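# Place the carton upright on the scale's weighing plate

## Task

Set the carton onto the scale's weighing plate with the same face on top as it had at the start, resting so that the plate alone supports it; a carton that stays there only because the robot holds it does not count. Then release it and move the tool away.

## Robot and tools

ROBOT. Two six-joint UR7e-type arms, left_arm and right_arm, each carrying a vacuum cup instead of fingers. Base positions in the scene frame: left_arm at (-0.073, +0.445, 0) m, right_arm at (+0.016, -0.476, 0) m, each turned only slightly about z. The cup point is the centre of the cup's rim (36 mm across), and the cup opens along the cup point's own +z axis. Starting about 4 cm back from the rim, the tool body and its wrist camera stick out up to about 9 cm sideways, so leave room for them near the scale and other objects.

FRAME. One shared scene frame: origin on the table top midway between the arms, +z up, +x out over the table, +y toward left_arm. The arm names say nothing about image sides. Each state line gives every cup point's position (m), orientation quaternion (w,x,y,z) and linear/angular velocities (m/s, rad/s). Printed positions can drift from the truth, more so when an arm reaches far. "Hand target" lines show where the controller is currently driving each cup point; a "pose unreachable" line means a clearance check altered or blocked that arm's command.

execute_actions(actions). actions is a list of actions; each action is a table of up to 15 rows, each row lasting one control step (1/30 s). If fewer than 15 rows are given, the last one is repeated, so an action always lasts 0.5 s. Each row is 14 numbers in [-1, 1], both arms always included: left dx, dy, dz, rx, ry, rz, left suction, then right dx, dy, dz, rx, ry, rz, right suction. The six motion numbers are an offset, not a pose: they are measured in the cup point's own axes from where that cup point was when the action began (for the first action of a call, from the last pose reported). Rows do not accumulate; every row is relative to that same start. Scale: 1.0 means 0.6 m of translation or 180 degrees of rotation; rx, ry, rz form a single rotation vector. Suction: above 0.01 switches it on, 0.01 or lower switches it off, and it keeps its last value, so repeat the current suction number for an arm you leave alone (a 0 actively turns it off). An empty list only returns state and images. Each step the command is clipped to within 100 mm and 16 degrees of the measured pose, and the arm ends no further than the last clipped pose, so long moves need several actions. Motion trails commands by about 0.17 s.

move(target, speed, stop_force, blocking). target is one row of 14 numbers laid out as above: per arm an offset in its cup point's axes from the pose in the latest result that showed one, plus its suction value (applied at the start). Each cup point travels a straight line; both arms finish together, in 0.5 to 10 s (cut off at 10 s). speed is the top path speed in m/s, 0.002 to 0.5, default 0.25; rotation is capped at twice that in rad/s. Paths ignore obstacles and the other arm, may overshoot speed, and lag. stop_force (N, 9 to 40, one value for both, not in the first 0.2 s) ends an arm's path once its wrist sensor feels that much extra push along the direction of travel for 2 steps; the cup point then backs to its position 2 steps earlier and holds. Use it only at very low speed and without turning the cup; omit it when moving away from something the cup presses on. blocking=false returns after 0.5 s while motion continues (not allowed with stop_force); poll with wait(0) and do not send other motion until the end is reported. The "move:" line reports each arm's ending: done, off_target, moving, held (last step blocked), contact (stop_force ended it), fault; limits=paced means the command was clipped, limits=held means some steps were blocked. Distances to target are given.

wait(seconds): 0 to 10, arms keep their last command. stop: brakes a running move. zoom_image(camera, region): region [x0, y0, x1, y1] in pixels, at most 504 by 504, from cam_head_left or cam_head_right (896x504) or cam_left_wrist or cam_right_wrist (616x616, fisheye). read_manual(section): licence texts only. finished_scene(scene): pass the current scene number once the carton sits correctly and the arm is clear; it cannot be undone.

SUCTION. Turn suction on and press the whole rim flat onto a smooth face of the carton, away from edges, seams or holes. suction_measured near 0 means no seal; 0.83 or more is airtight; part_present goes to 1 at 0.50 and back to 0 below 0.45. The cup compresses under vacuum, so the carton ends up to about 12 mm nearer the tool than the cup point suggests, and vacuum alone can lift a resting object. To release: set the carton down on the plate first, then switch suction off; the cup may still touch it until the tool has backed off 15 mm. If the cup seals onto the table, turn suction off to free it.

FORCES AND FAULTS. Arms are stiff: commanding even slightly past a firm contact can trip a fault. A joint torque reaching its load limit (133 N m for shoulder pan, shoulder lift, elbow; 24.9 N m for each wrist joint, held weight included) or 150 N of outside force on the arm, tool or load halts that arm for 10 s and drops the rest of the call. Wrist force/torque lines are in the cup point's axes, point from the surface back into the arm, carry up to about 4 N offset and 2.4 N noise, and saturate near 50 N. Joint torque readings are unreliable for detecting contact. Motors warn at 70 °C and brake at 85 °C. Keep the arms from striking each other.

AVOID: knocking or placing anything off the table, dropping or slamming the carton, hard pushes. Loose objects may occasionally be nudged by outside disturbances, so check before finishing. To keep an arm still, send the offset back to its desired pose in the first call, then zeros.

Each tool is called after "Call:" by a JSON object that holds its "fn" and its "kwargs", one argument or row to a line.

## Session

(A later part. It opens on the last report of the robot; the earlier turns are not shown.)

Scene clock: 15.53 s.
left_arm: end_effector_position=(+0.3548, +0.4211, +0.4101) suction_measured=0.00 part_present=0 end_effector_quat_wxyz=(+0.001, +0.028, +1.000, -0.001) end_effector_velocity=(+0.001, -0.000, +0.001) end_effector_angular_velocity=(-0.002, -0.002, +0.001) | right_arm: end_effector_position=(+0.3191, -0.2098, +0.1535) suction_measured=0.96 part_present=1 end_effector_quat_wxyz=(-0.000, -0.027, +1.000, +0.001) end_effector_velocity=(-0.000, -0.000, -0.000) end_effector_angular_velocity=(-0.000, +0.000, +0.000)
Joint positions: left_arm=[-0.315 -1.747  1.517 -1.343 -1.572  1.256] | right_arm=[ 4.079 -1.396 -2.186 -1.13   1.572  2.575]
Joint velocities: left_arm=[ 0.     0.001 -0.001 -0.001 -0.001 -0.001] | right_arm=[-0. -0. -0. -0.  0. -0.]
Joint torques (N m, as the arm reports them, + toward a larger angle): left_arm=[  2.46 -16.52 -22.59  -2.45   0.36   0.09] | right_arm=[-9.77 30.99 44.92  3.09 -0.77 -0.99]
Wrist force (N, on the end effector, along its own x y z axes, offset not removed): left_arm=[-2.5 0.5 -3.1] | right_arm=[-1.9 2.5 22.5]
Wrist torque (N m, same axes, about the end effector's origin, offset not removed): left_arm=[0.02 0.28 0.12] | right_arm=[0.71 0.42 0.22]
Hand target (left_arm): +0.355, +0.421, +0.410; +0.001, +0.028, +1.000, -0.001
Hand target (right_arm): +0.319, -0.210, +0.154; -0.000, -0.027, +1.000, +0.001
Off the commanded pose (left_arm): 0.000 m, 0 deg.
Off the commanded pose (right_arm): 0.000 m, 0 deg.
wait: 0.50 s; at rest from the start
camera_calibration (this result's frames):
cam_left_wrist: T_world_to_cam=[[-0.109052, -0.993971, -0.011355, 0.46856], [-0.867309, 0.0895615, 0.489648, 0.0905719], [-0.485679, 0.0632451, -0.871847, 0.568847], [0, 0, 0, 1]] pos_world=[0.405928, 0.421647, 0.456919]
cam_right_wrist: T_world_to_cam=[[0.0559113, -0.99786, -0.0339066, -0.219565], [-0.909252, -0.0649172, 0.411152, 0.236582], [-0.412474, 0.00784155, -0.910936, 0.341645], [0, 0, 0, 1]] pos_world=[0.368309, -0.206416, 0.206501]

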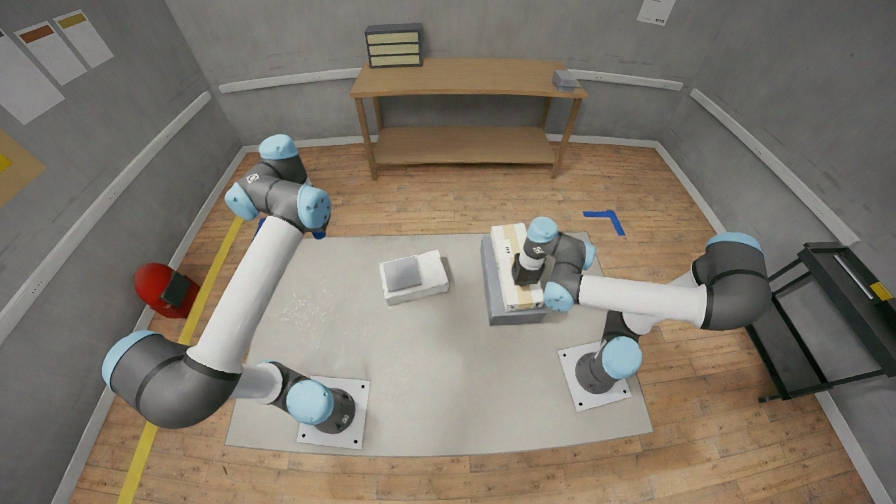

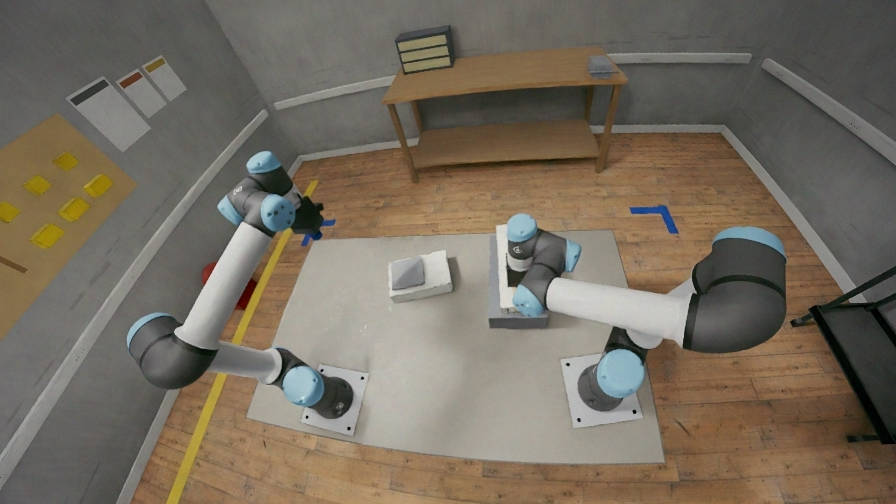

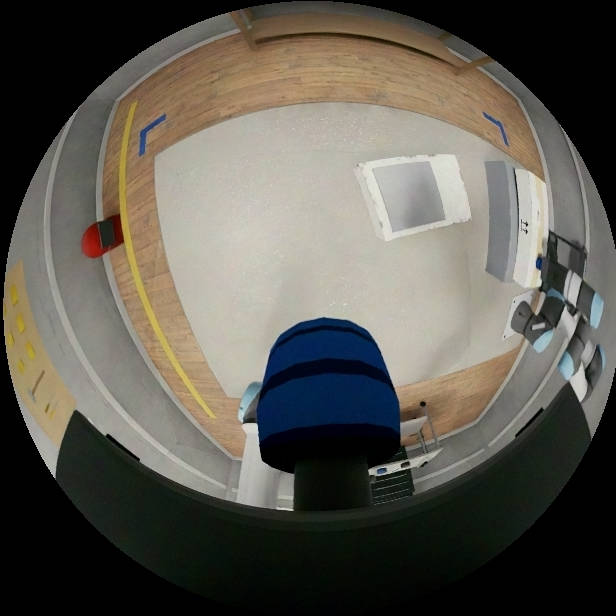

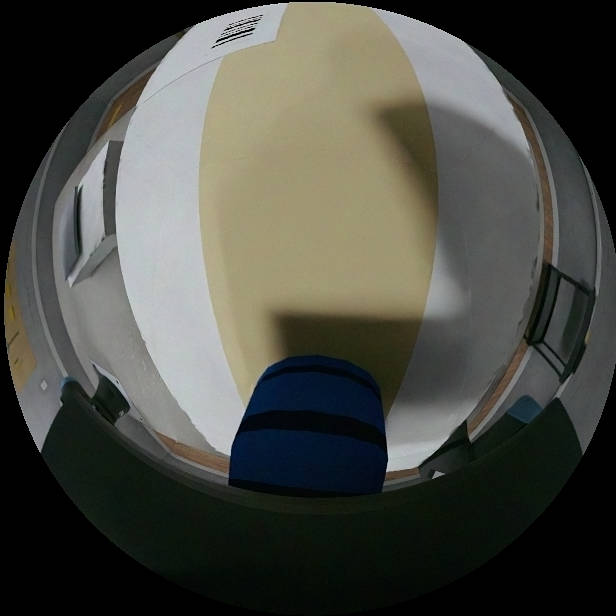

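Call:
{"fn": "move", "kwargs": {
  "target": [0,0,0,0,0,0,0,0,0,-0.013,0,0,0,1],
  "speed": 0.012
}}

Call:
{"fn": "wait", "kwargs": {
  "seconds": 0.4
}}

Scene clock: 16.67 s.
left_arm: end_effector_position=(+0.3548, +0.4211, +0.4101) suction_measured=0.00 part_present=0 end_effector_quat_wxyz=(+0.001, +0.028, +1.000, -0.001) end_effector_velocity=(+0.000, -0.000, +0.000) end_effector_angular_velocity=(+0.000, +0.000, -0.002) | right_arm: end_effector_position=(+0.3191, -0.2098, +0.1611) suction_measured=0.96 part_present=1 end_effector_quat_wxyz=(-0.000, -0.027, +1.000, +0.001) end_effector_velocity=(-0.000, +0.000, +0.002) end_effector_angular_velocity=(-0.000, +0.001, +0.001)
Joint positions: left_arm=[-0.315 -1.747  1.517 -1.343 -1.572  1.256] | right_arm=[ 4.079 -1.386 -2.172 -1.153  1.572  2.575]
Joint velocities: left_arm=[-0.001  0.    -0.     0.     0.     0.001] | right_arm=[ 0.     0.002  0.003 -0.006  0.    -0.001]
Joint torques (N m, as the arm reports them, + toward a larger angle): left_arm=[  1.24 -15.86 -23.71  -2.3    0.58   0.08] | right_arm=[-11.4   30.78  44.56   3.15  -0.65  -1.33]
Wrist force (N, on the end effector, along its own x y z axes, offset not removed): left_arm=[-0.5 0.8 -0.4] | right_arm=[1.1 0.1 22.2]
Wrist torque (N m, same axes, about the end effector's origin, offset not removed): left_arm=[0.08 0.14 0.15] | right_arm=[0.18 -0.19 0.15]
Hand target (left_arm): +0.355, +0.421, +0.410; +0.001, +0.028, +1.000, -0.001
Hand target (right_arm): +0.319, -0.210, +0.161; -0.000, -0.027, +1.000, +0.001
Off the commanded pose (left_arm): 0.000 m, 0 deg.
Off the commanded pose (right_arm): 0.000 m, 0 deg.
move: done
camera_calibration (this result's frames):
cam_left_wrist: T_world_to_cam=[[-0.109052, -0.993971, -0.011355, 0.46856], [-0.867309, 0.0895614, 0.489648, 0.090572], [-0.485679, 0.0632451, -0.871847, 0.568847], [0, 0, 0, 1]] pos_world=[0.405928, 0.421647, 0.456919]
cam_right_wrist: T_world_to_cam=[[0.0559043, -0.99786, -0.0339169, -0.2193], [-0.909255, -0.064915, 0.411146, 0.233448], [-0.412468, 0.00785427, -0.910938, 0.348607], [0, 0, 0, 1]] pos_world=[0.368313, -0.206414, 0.21414]

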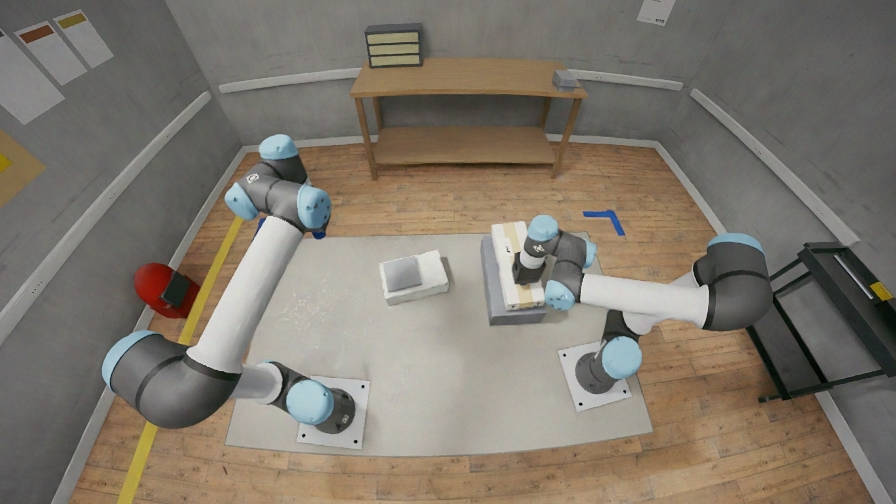

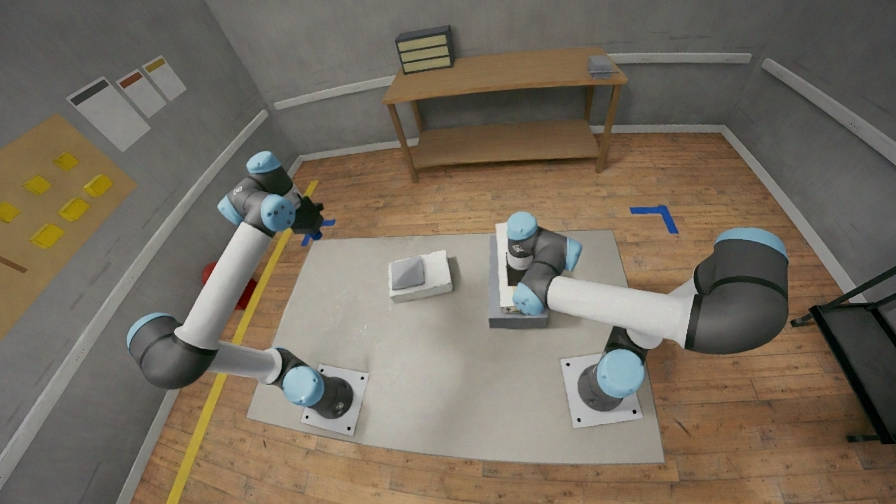

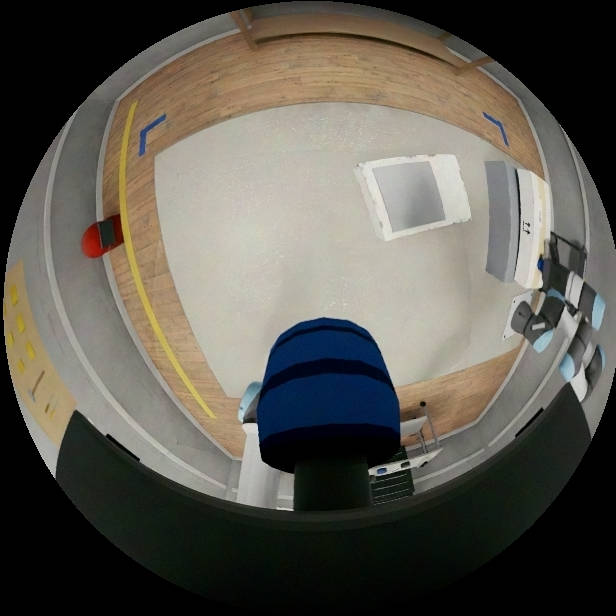

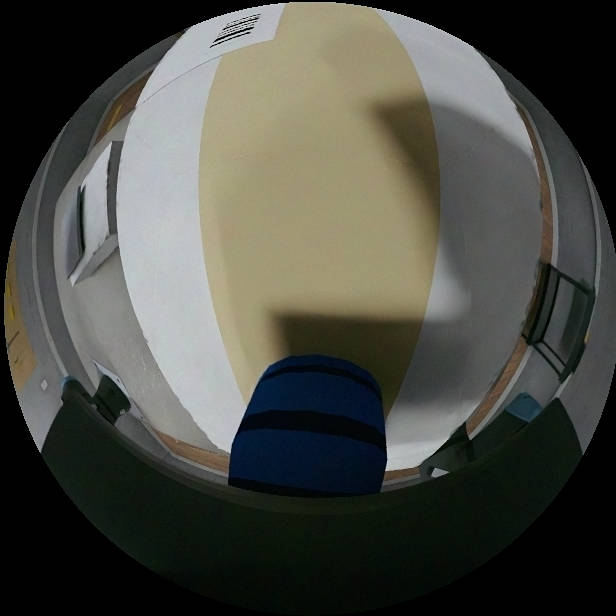

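Scene clock: 17.07 s.
left_arm: end_effector_position=(+0.3548, +0.4211, +0.4101) suction_measured=0.00 part_present=0 end_effector_quat_wxyz=(+0.001, +0.028, +1.000, -0.001) end_effector_velocity=(+0.000, +0.000, +0.000) end_effector_angular_velocity=(-0.001, -0.001, +0.000) | right_arm: end_effector_position=(+0.3191, -0.2098, +0.1613) suction_measured=0.96 part_present=1 end_effector_quat_wxyz=(-0.000, -0.027, +1.000, +0.001) end_effector_velocity=(+0.000, +0.000, +0.000) end_effector_angular_velocity=(+0.001, -0.000, -0.000)
Joint positions: left_arm=[-0.315 -1.747  1.517 -1.343 -1.572  1.256] | right_arm=[ 4.079 -1.386 -2.171 -1.154  1.572  2.575]
Joint velocities: left_arm=[ 0.001  0.    -0.    -0.001 -0.001  0.001] | right_arm=[-0.  0.  0.  0.  0.  0.]
Joint torques (N m, as the arm reports them, + toward a larger angle): left_arm=[  1.19 -16.94 -23.46  -2.32   0.47  -0.03] | right_arm=[-10.91  31.43  44.14   3.14  -0.79  -1.62]
Wrist force (N, on the end effector, along its own x y z axes, offset not removed): left_arm=[0.0 0.5 -2.8] | right_arm=[0.0 -0.3 24.3]
Wrist torque (N m, same axes, about the end effector's origin, offset not removed): left_arm=[-0.03 -0.16 0.09] | right_arm=[0.18 0.10 0.16]
Hand target (left_arm): +0.355, +0.421, +0.410; +0.001, +0.028, +1.000, -0.001
Hand target (right_arm): +0.319, -0.210, +0.161; -0.000, -0.027, +1.000, +0.001
Off the commanded pose (left_arm): 0.000 m, 0 deg.
Off the commanded pose (right_arm): 0.000 m, 0 deg.
wait: 0.40 s; at rest by 0.17 s
camera_calibration (this result's frames):
cam_left_wrist: T_world_to_cam=[[-0.109052, -0.993971, -0.0113548, 0.46856], [-0.867309, 0.0895614, 0.489647, 0.090572], [-0.485678, 0.0632449, -0.871847, 0.568847], [0, 0, 0, 1]] pos_world=[0.405928, 0.421647, 0.456919]
cam_right_wrist: T_world_to_cam=[[0.0559082, -0.99786, -0.0339081, -0.219297], [-0.909253, -0.064915, 0.411152, 0.233381], [-0.412473, 0.00784426, -0.910936, 0.348752], [0, 0, 0, 1]] pos_world=[0.368313, -0.206413, 0.2143]

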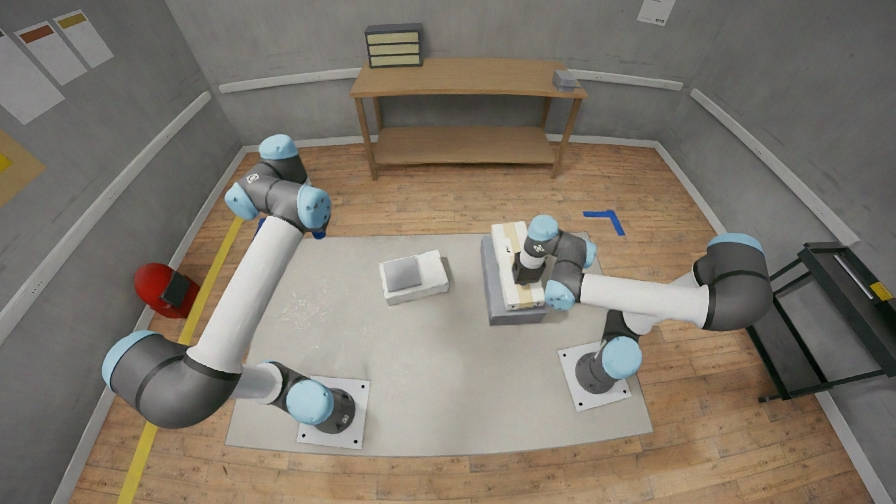

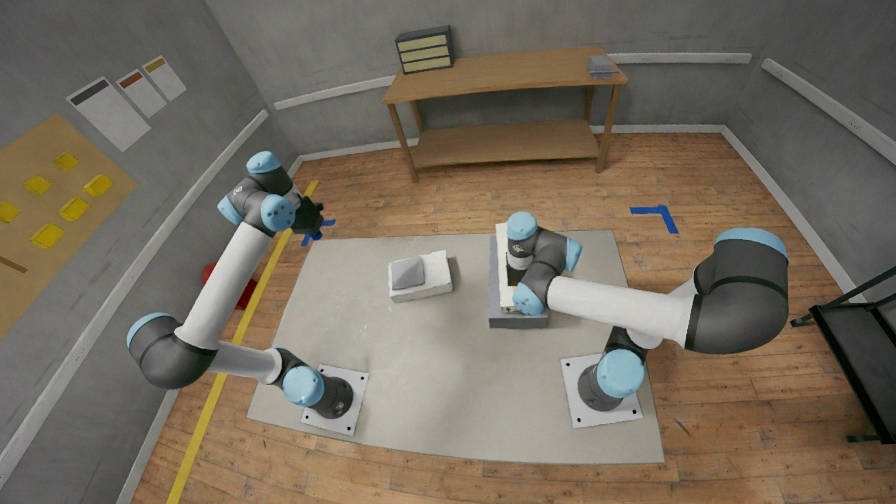

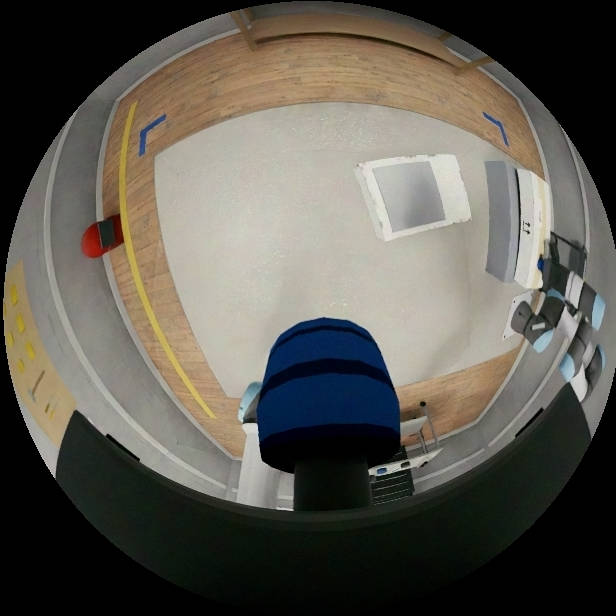

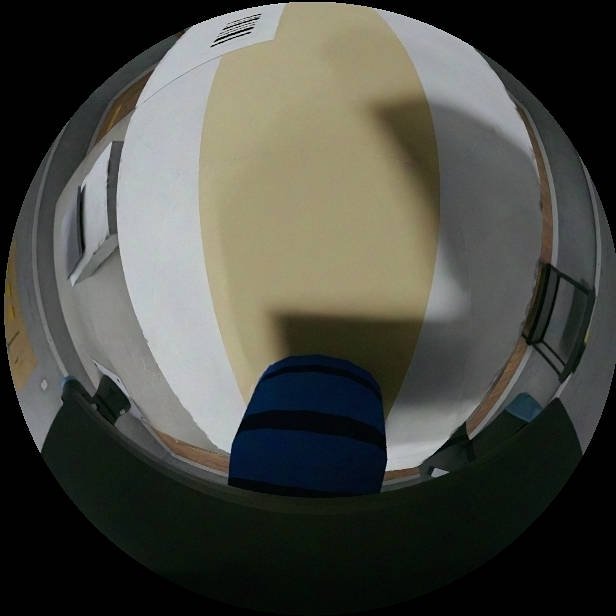

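Call:
{"fn": "move", "kwargs": {
  "target": [0,0,0,0,0,0,0,0,0,-0.02,0,0,0,1],
  "speed": 0.04
}}

Call:
{"fn": "move", "kwargs": {
  "target": [0,0.2,0,0,0,0,0,-0.2202,0.7105,0.0217,0,0,-0.061,1],
  "speed": 0.15
}}

Scene clock: 19.23 s.
left_arm: end_effector_position=(+0.3548, +0.4211, +0.4101) suction_measured=0.00 part_present=0 end_effector_quat_wxyz=(+0.001, +0.028, +1.000, -0.001) end_effector_velocity=(-0.000, +0.000, -0.001) end_effector_angular_velocity=(-0.000, +0.001, +0.000) | right_arm: end_effector_position=(+0.3191, -0.2098, +0.1732) suction_measured=0.96 part_present=1 end_effector_quat_wxyz=(-0.000, -0.027, +1.000, +0.001) end_effector_velocity=(-0.000, +0.000, +0.002) end_effector_angular_velocity=(+0.000, +0.000, +0.001)
Joint positions: left_arm=[-0.315 -1.747  1.517 -1.343 -1.572  1.256] | right_arm=[ 4.079 -1.373 -2.149 -1.19   1.572  2.575]
Joint velocities: left_arm=[ 0.001 -0.001  0.002 -0.001 -0.001  0.   ] | right_arm=[ 0.     0.002  0.004 -0.005  0.    -0.   ]
Joint torques (N m, as the arm reports them, + toward a larger angle): left_arm=[  1.74 -16.53 -23.01  -2.39   0.3    0.17] | right_arm=[-11.73  31.14  44.69   3.05  -0.88  -1.16]
Wrist force (N, on the end effector, along its own x y z axes, offset not removed): left_arm=[-0.4 -2.3 -1.1] | right_arm=[0.9 -2.4 24.4]
Wrist torque (N m, same axes, about the end effector's origin, offset not removed): left_arm=[-0.44 -0.01 0.33] | right_arm=[-0.15 -0.22 0.07]
Hand target (left_arm): +0.355, +0.421, +0.410; +0.001, +0.028, +1.000, -0.001
Hand target (right_arm): +0.319, -0.210, +0.173; -0.000, -0.027, +1.000, +0.001
Off the commanded pose (left_arm): 0.000 m, 0 deg.
Off the commanded pose (right_arm): 0.000 m, 0 deg.
move: done
camera_calibration (this result's frames):
cam_left_wrist: T_world_to_cam=[[-0.109052, -0.993971, -0.0113549, 0.46856], [-0.867309, 0.0895613, 0.489647, 0.090572], [-0.485679, 0.063245, -0.871847, 0.568847], [0, 0, 0, 1]] pos_world=[0.405928, 0.421647, 0.456919]
cam_right_wrist: T_world_to_cam=[[0.0559163, -0.997859, -0.0339159, -0.218894], [-0.909254, -0.0649255, 0.411147, 0.228513], [-0.412469, 0.00784841, -0.910938, 0.35955], [0, 0, 0, 1]] pos_world=[0.368319, -0.206411, 0.226152]

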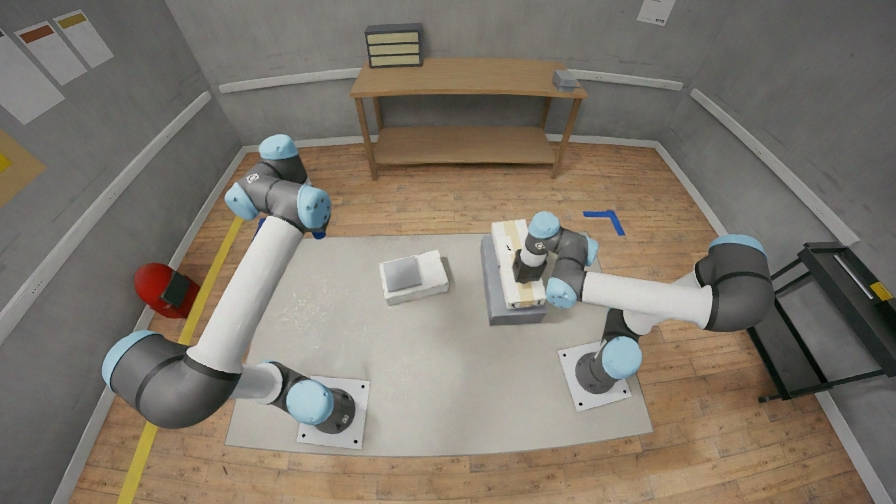

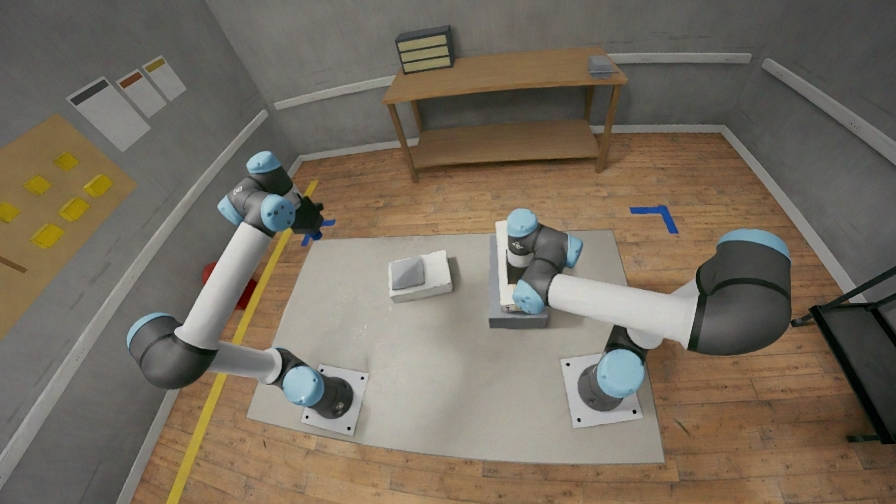

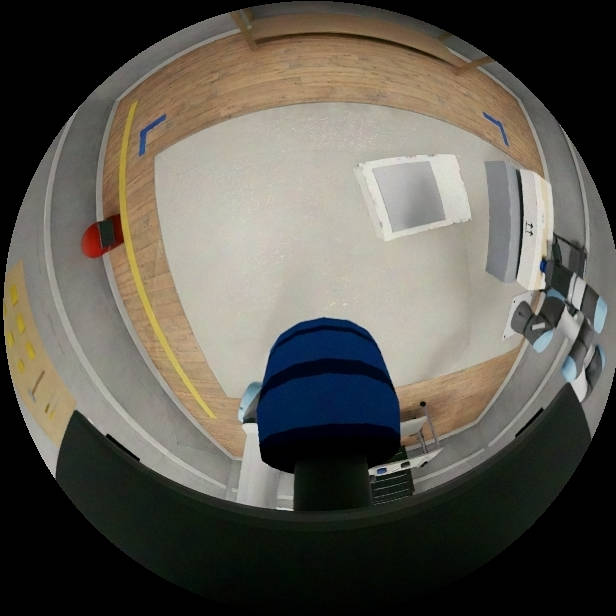

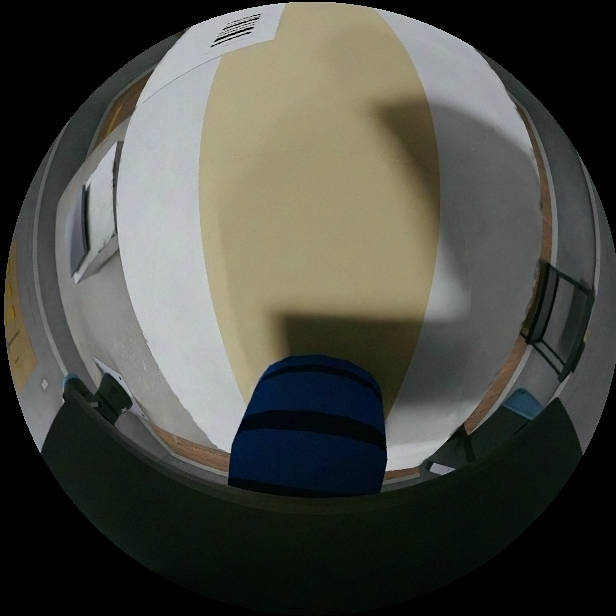

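Scene clock: 22.73 s.
left_arm: end_effector_position=(+0.3614, +0.5409, +0.4101) suction_measured=0.00 part_present=0 end_effector_quat_wxyz=(+0.001, +0.028, +1.000, -0.000) end_effector_velocity=(-0.000, +0.000, +0.000) end_effector_angular_velocity=(-0.002, -0.000, +0.000) | right_arm: end_effector_position=(+0.4280, +0.2227, +0.1596) suction_measured=0.96 part_present=1 end_effector_quat_wxyz=(-0.000, -0.123, +0.992, +0.001) end_effector_velocity=(+0.001, +0.002, +0.000) end_effector_angular_velocity=(-0.002, +0.001, +0.001)
Joint positions: left_arm=[-0.03  -1.707  1.484 -1.35  -1.572  1.541] | right_arm=[ 4.224 -2.387 -0.841 -1.484  1.572  2.528]
Joint velocities: left_arm=[ 0.001  0.    -0.    -0.    -0.002  0.001] | right_arm=[-0.    -0.009  0.017 -0.011  0.001 -0.001]
Joint torques (N m, as the arm reports them, + toward a larger angle): left_arm=[ 13.   -11.97 -28.28  -4.59  -0.77   1.98] | right_arm=[ 9.05 71.24 46.88  3.2   2.54 -1.36]
Wrist force (N, on the end effector, along its own x y z axes, offset not removed): left_arm=[-2.0 0.2 0.6] | right_arm=[4.1 -0.1 21.1]
Wrist torque (N m, same axes, about the end effector's origin, offset not removed): left_arm=[0.11 0.30 0.19] | right_arm=[0.23 -0.59 0.04]
Hand target (left_arm): +0.361, +0.541, +0.410; +0.001, +0.028, +1.000, -0.001
Hand target (right_arm): +0.428, +0.223, +0.160; -0.000, -0.123, +0.992, +0.001
Off the commanded pose (left_arm): 0.000 m, 0 deg.
Off the commanded pose (right_arm): 0.001 m, 0 deg.
move: done
camera_calibration (this result's frames):
cam_left_wrist: T_world_to_cam=[[-0.109048, -0.993963, -0.0120789, 0.588638], [-0.867505, 0.0892276, 0.48936, 0.0859337], [-0.485328, 0.0638423, -0.871998, 0.564107], [0, 0, 0, 1]] pos_world=[0.412515, 0.541403, 0.456958]
cam_right_wrist: T_world_to_cam=[[0.244915, -0.968941, -0.0342095, 0.118834], [-0.880292, -0.237017, 0.410985, 0.38721], [-0.406328, -0.0705418, -0.911, 0.403588], [0, 0, 0, 1]] pos_world=[0.475743, 0.235388, 0.212596]

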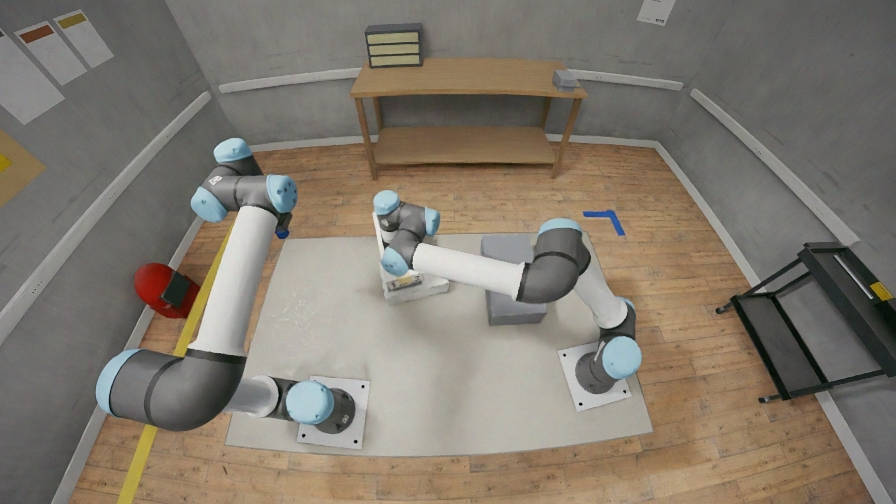

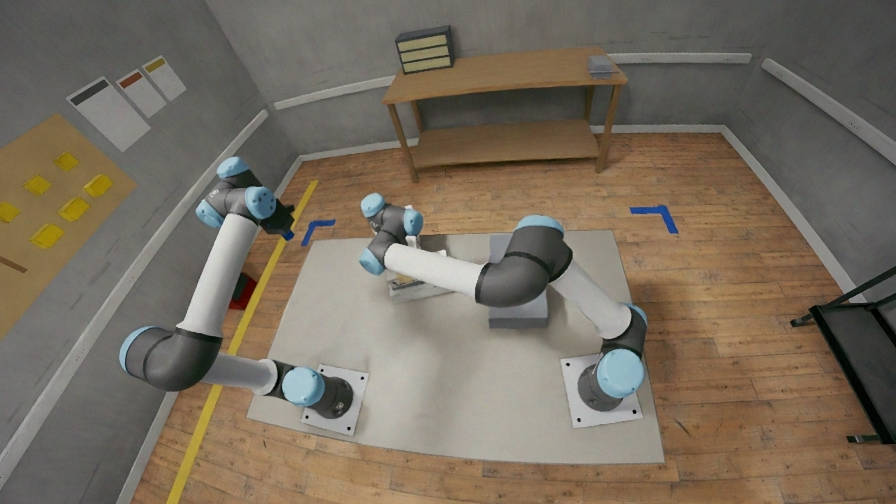

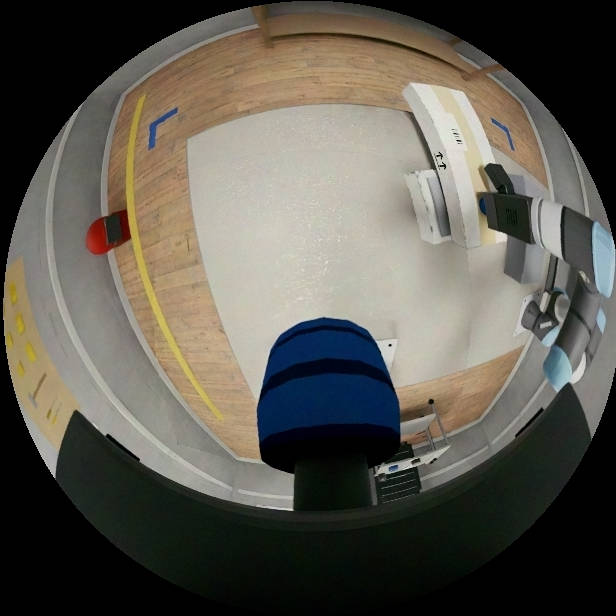

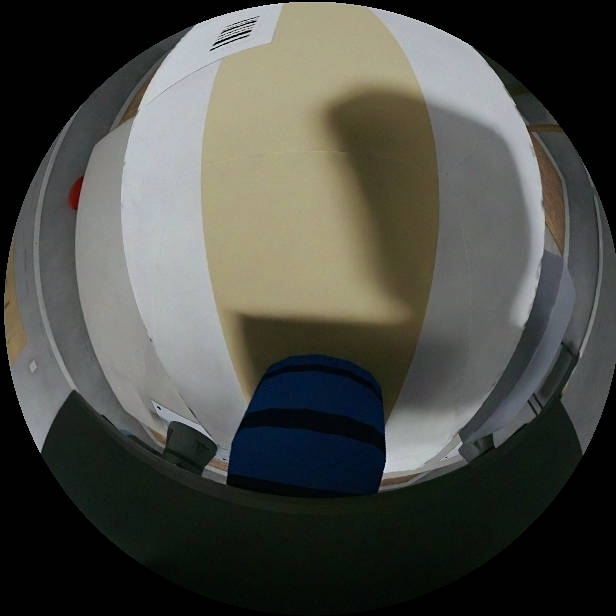

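Call:
{"fn": "zoom_image", "kwargs": {
  "camera": "cam_left_wrist",
  "region": [380, 70, 560, 270]
}}

Call:
{"fn": "zoom_image", "kwargs": {
  "camera": "cam_head_left",
  "region": [350, 190, 480, 320]
}}

Region (380, 70, 560, 270) of cam_left_wrist's 616x616 image, scaled by 2.520, with more detail than that image has; it fills the left 454 columns of this view, and the rest is white.

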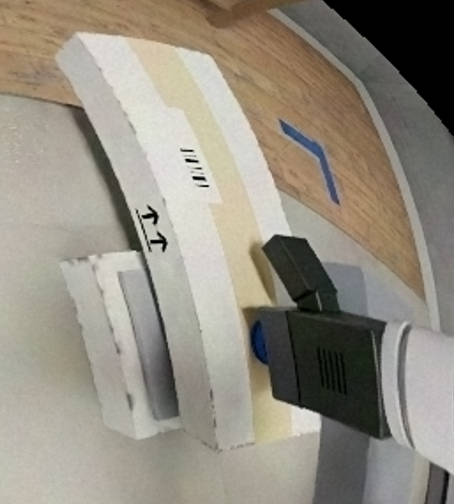

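Region (350, 190, 480, 320) of cam_head_left's 896x504 image, scaled by 3.877, with more detail than that image has.

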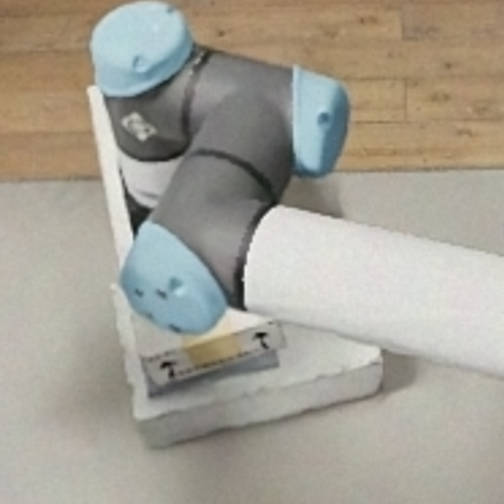

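Call:
{"fn": "move", "kwargs": {
  "target": [0,0,0,0,0,0,0,0,0,0.035,0,0,0,1],
  "speed": 0.03,
  "stop_force": 10
}}

Call:
{"fn": "zoom_image", "kwargs": {
  "camera": "cam_left_wrist",
  "region": [380, 70, 560, 270]
}}

Scene clock: 24.07 s.
left_arm: end_effector_position=(+0.3614, +0.5409, +0.4101) suction_measured=0.00 part_present=0 end_effector_quat_wxyz=(+0.001, +0.028, +1.000, -0.000) end_effector_velocity=(+0.000, -0.000, -0.000) end_effector_angular_velocity=(-0.001, +0.001, +0.001) | right_arm: end_effector_position=(+0.4280, +0.2227, +0.1387) suction_measured=0.96 part_present=1 end_effector_quat_wxyz=(-0.000, -0.123, +0.992, +0.001) end_effector_velocity=(+0.000, -0.000, -0.002) end_effector_angular_velocity=(-0.000, +0.000, -0.001)
Joint positions: left_arm=[-0.03  -1.707  1.484 -1.35  -1.572  1.541] | right_arm=[ 4.224 -2.394 -0.882 -1.436  1.572  2.528]
Joint velocities: left_arm=[ 0.     0.001 -0.001  0.    -0.001 -0.   ] | right_arm=[-0.    -0.001 -0.003  0.004  0.     0.   ]
Joint torques (N m, as the arm reports them, + toward a larger angle): left_arm=[ -2.87 -13.28 -23.57  -4.45   1.74  -0.21] | right_arm=[ 8.25 70.38 22.07  5.38  0.59  1.4 ]
Wrist force (N, on the end effector, along its own x y z axes, offset not removed): left_arm=[-1.9 2.7 -0.4] | right_arm=[2.1 0.8 22.5]
Wrist torque (N m, same axes, about the end effector's origin, offset not removed): left_arm=[0.35 0.60 0.20] | right_arm=[0.32 -0.24 0.22]
Hand target (left_arm): +0.361, +0.541, +0.410; +0.001, +0.028, +1.000, -0.000
Hand target (right_arm): +0.428, +0.223, +0.139; -0.000, -0.123, +0.992, +0.001
Off the commanded pose (left_arm): 0.000 m, 0 deg.
Off the commanded pose (right_arm): 0.000 m, 0 deg.
move: done
camera_calibration (this result's frames):
cam_left_wrist: T_world_to_cam=[[-0.109046, -0.993963, -0.012066, 0.58866], [-0.867504, 0.0892321, 0.489361, 0.08593], [-0.48533, 0.0638302, -0.871998, 0.564114], [0, 0, 0, 1]] pos_world=[0.412517, 0.541432, 0.456958]
cam_right_wrist: T_world_to_cam=[[0.24491, -0.968942, -0.0342269, 0.118126], [-0.880268, -0.237016, 0.411036, 0.395755], [-0.406382, -0.0705378, -0.910976, 0.384586], [0, 0, 0, 1]] pos_world=[0.47573, 0.235385, 0.191722]

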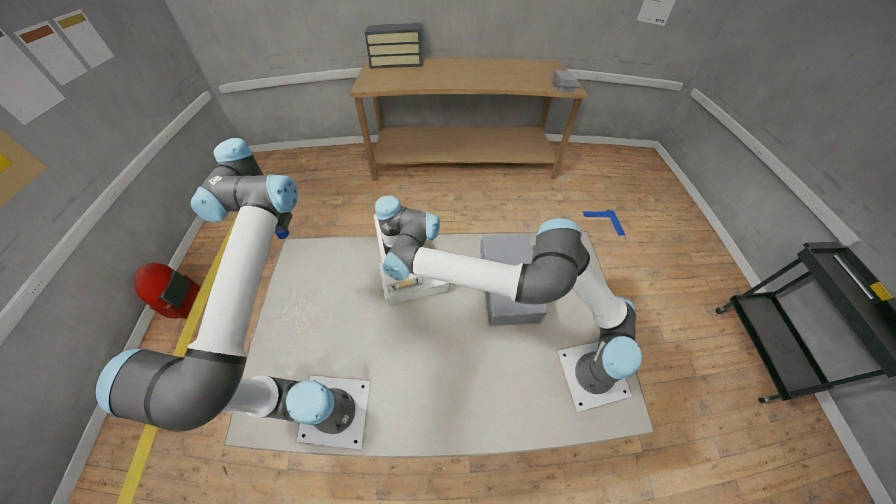

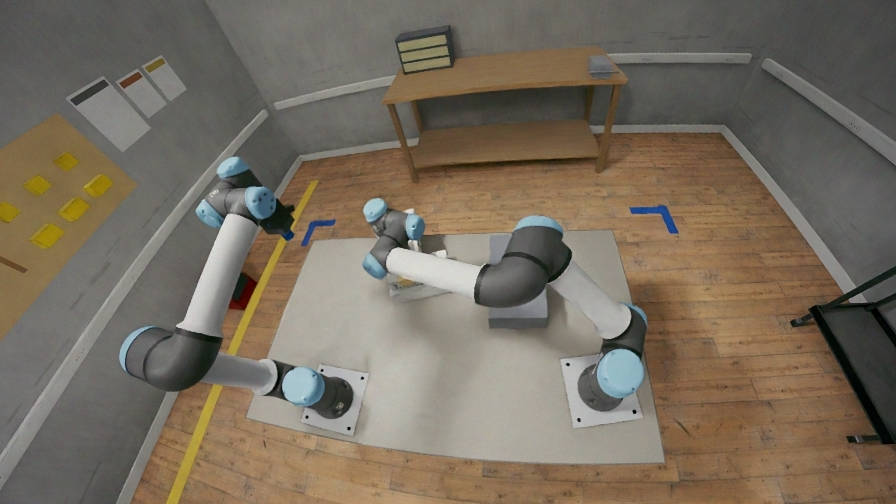

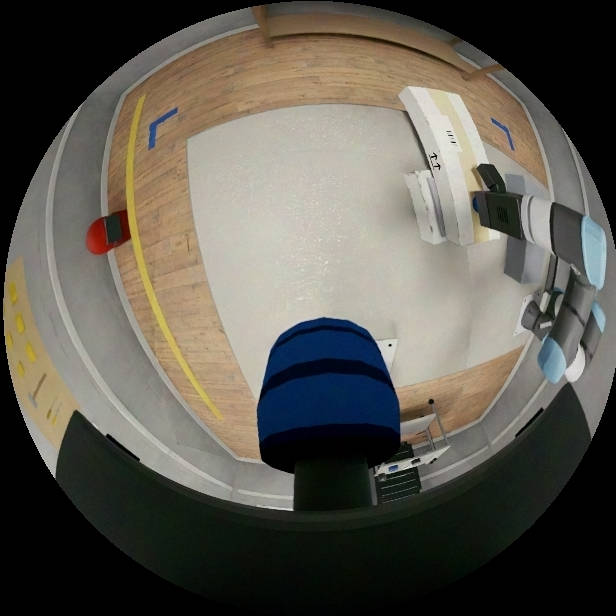

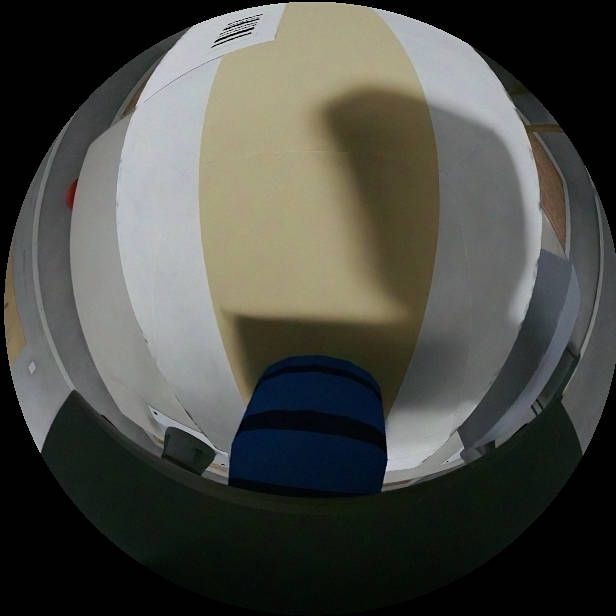

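Region (380, 70, 560, 270) of cam_left_wrist's 616x616 image, scaled by 2.520, with more detail than that image has; it fills the left 454 columns of this view, and the rest is white.

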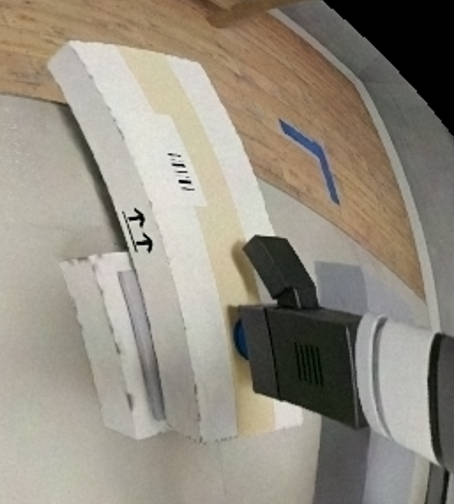

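Call:
{"fn": "move", "kwargs": {
  "target": [0,0,0,0,0,0,0,0,0,0.05,0,0,0,1],
  "speed": 0.007,
  "stop_force": 10
}}

Scene clock: 26.17 s.
left_arm: end_effector_position=(+0.3614, +0.5409, +0.4101) suction_measured=0.00 part_present=0 end_effector_quat_wxyz=(+0.001, +0.028, +1.000, -0.000) end_effector_velocity=(+0.000, -0.000, +0.000) end_effector_angular_velocity=(-0.001, -0.001, +0.001) | right_arm: end_effector_position=(+0.4280, +0.2227, +0.1271) suction_measured=0.96 part_present=1 end_effector_quat_wxyz=(-0.000, -0.123, +0.992, +0.001) end_effector_velocity=(-0.000, +0.000, +0.002) end_effector_angular_velocity=(-0.001, +0.000, +0.002)
Joint positions: left_arm=[-0.03  -1.707  1.484 -1.35  -1.572  1.541] | right_arm=[ 4.224 -2.399 -0.903 -1.41   1.572  2.528]
Joint velocities: left_arm=[ 0.    -0.    -0.    -0.    -0.001 -0.001] | right_arm=[ 0.    -0.     0.005 -0.006 -0.    -0.001]
Joint torques (N m, as the arm reports them, + toward a larger angle): left_arm=[ -3.84 -15.   -22.54  -4.47   1.53  -1.  ] | right_arm=[ 9.51 66.37 38.83  1.7   0.31  1.47]
Wrist force (N, on the end effector, along its own x y z axes, offset not removed): left_arm=[-0.1 -3.4 1.9] | right_arm=[1.4 -3.9 0.9]
Wrist torque (N m, same axes, about the end effector's origin, offset not removed): left_arm=[-0.58 -0.03 0.16] | right_arm=[-0.08 0.04 0.11]
Hand target (left_arm): +0.361, +0.541, +0.410; +0.001, +0.028, +1.000, -0.000
Hand target (right_arm): +0.428, +0.223, +0.127; -0.000, -0.123, +0.992, +0.001
Off the commanded pose (left_arm): 0.000 m, 0 deg.
Off the commanded pose (right_arm): 0.018 m, 0 deg.
move: contact (right_arm)
camera_calibration (this result's frames):
cam_left_wrist: T_world_to_cam=[[-0.109046, -0.993963, -0.0120769, 0.588668], [-0.867505, 0.0892267, 0.489361, 0.085933], [-0.485329, 0.0638397, -0.871998, 0.564108], [0, 0, 0, 1]] pos_world=[0.412517, 0.541434, 0.456958]
cam_right_wrist: T_world_to_cam=[[0.244902, -0.968948, -0.0341027, 0.117673], [-0.880248, -0.236952, 0.411118, 0.400455], [-0.406433, -0.0706646, -0.910944, 0.374063], [0, 0, 0, 1]] pos_world=[0.475713, 0.23534, 0.18013]

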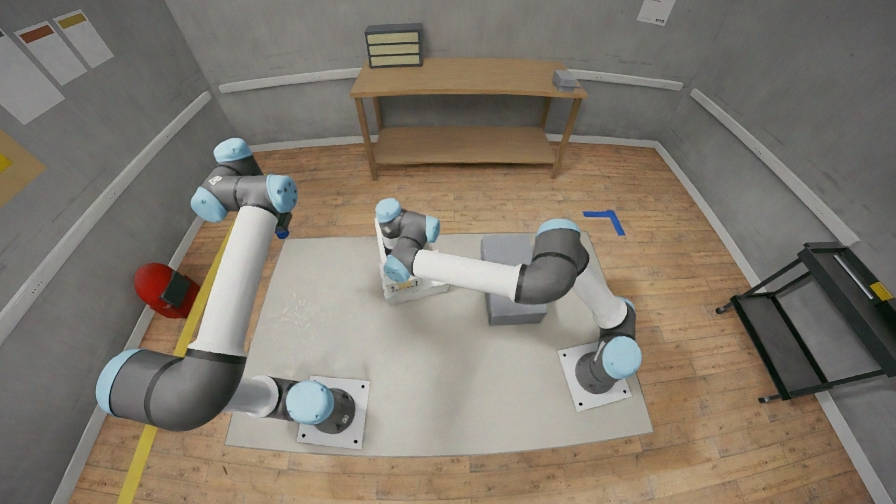

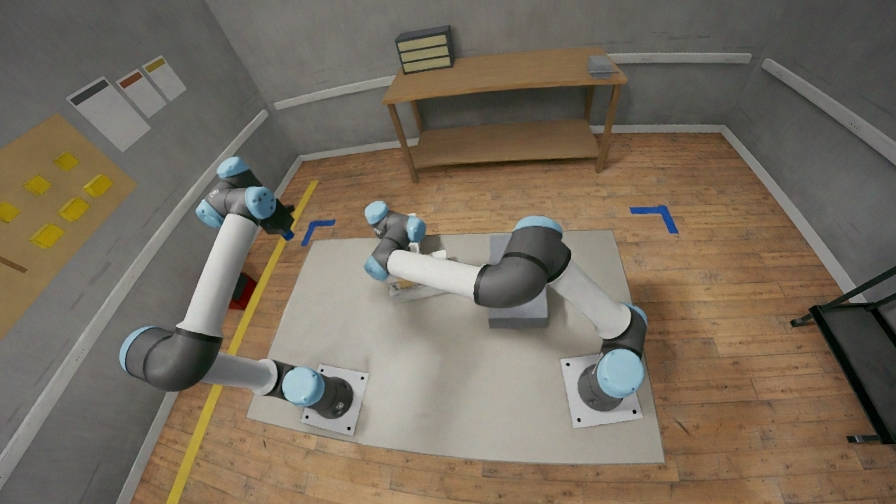

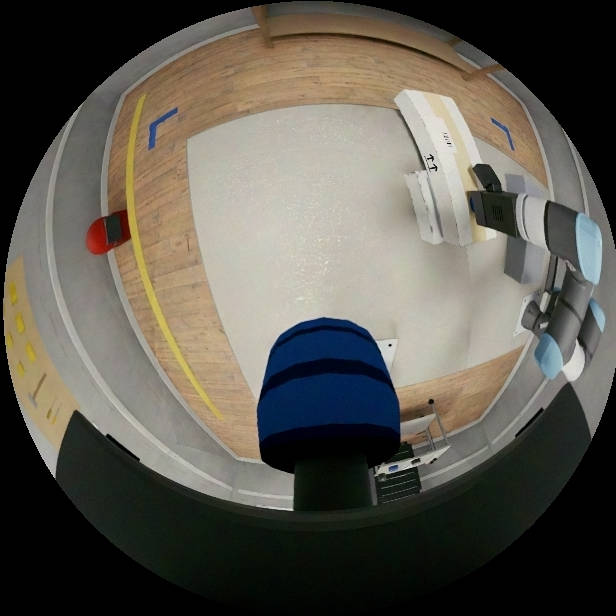

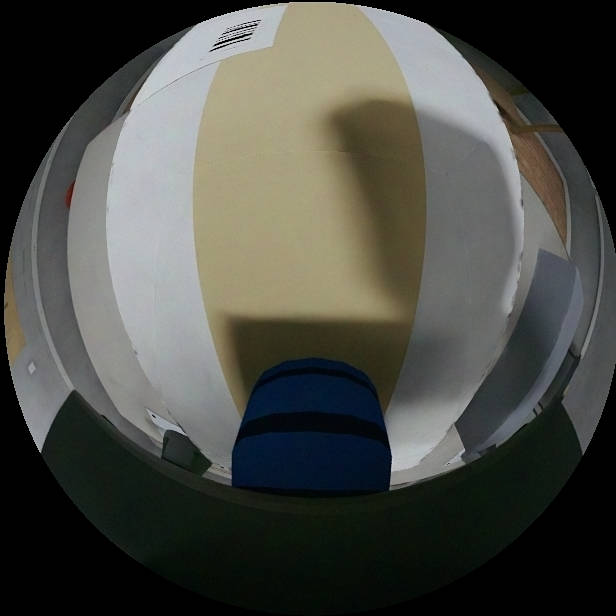

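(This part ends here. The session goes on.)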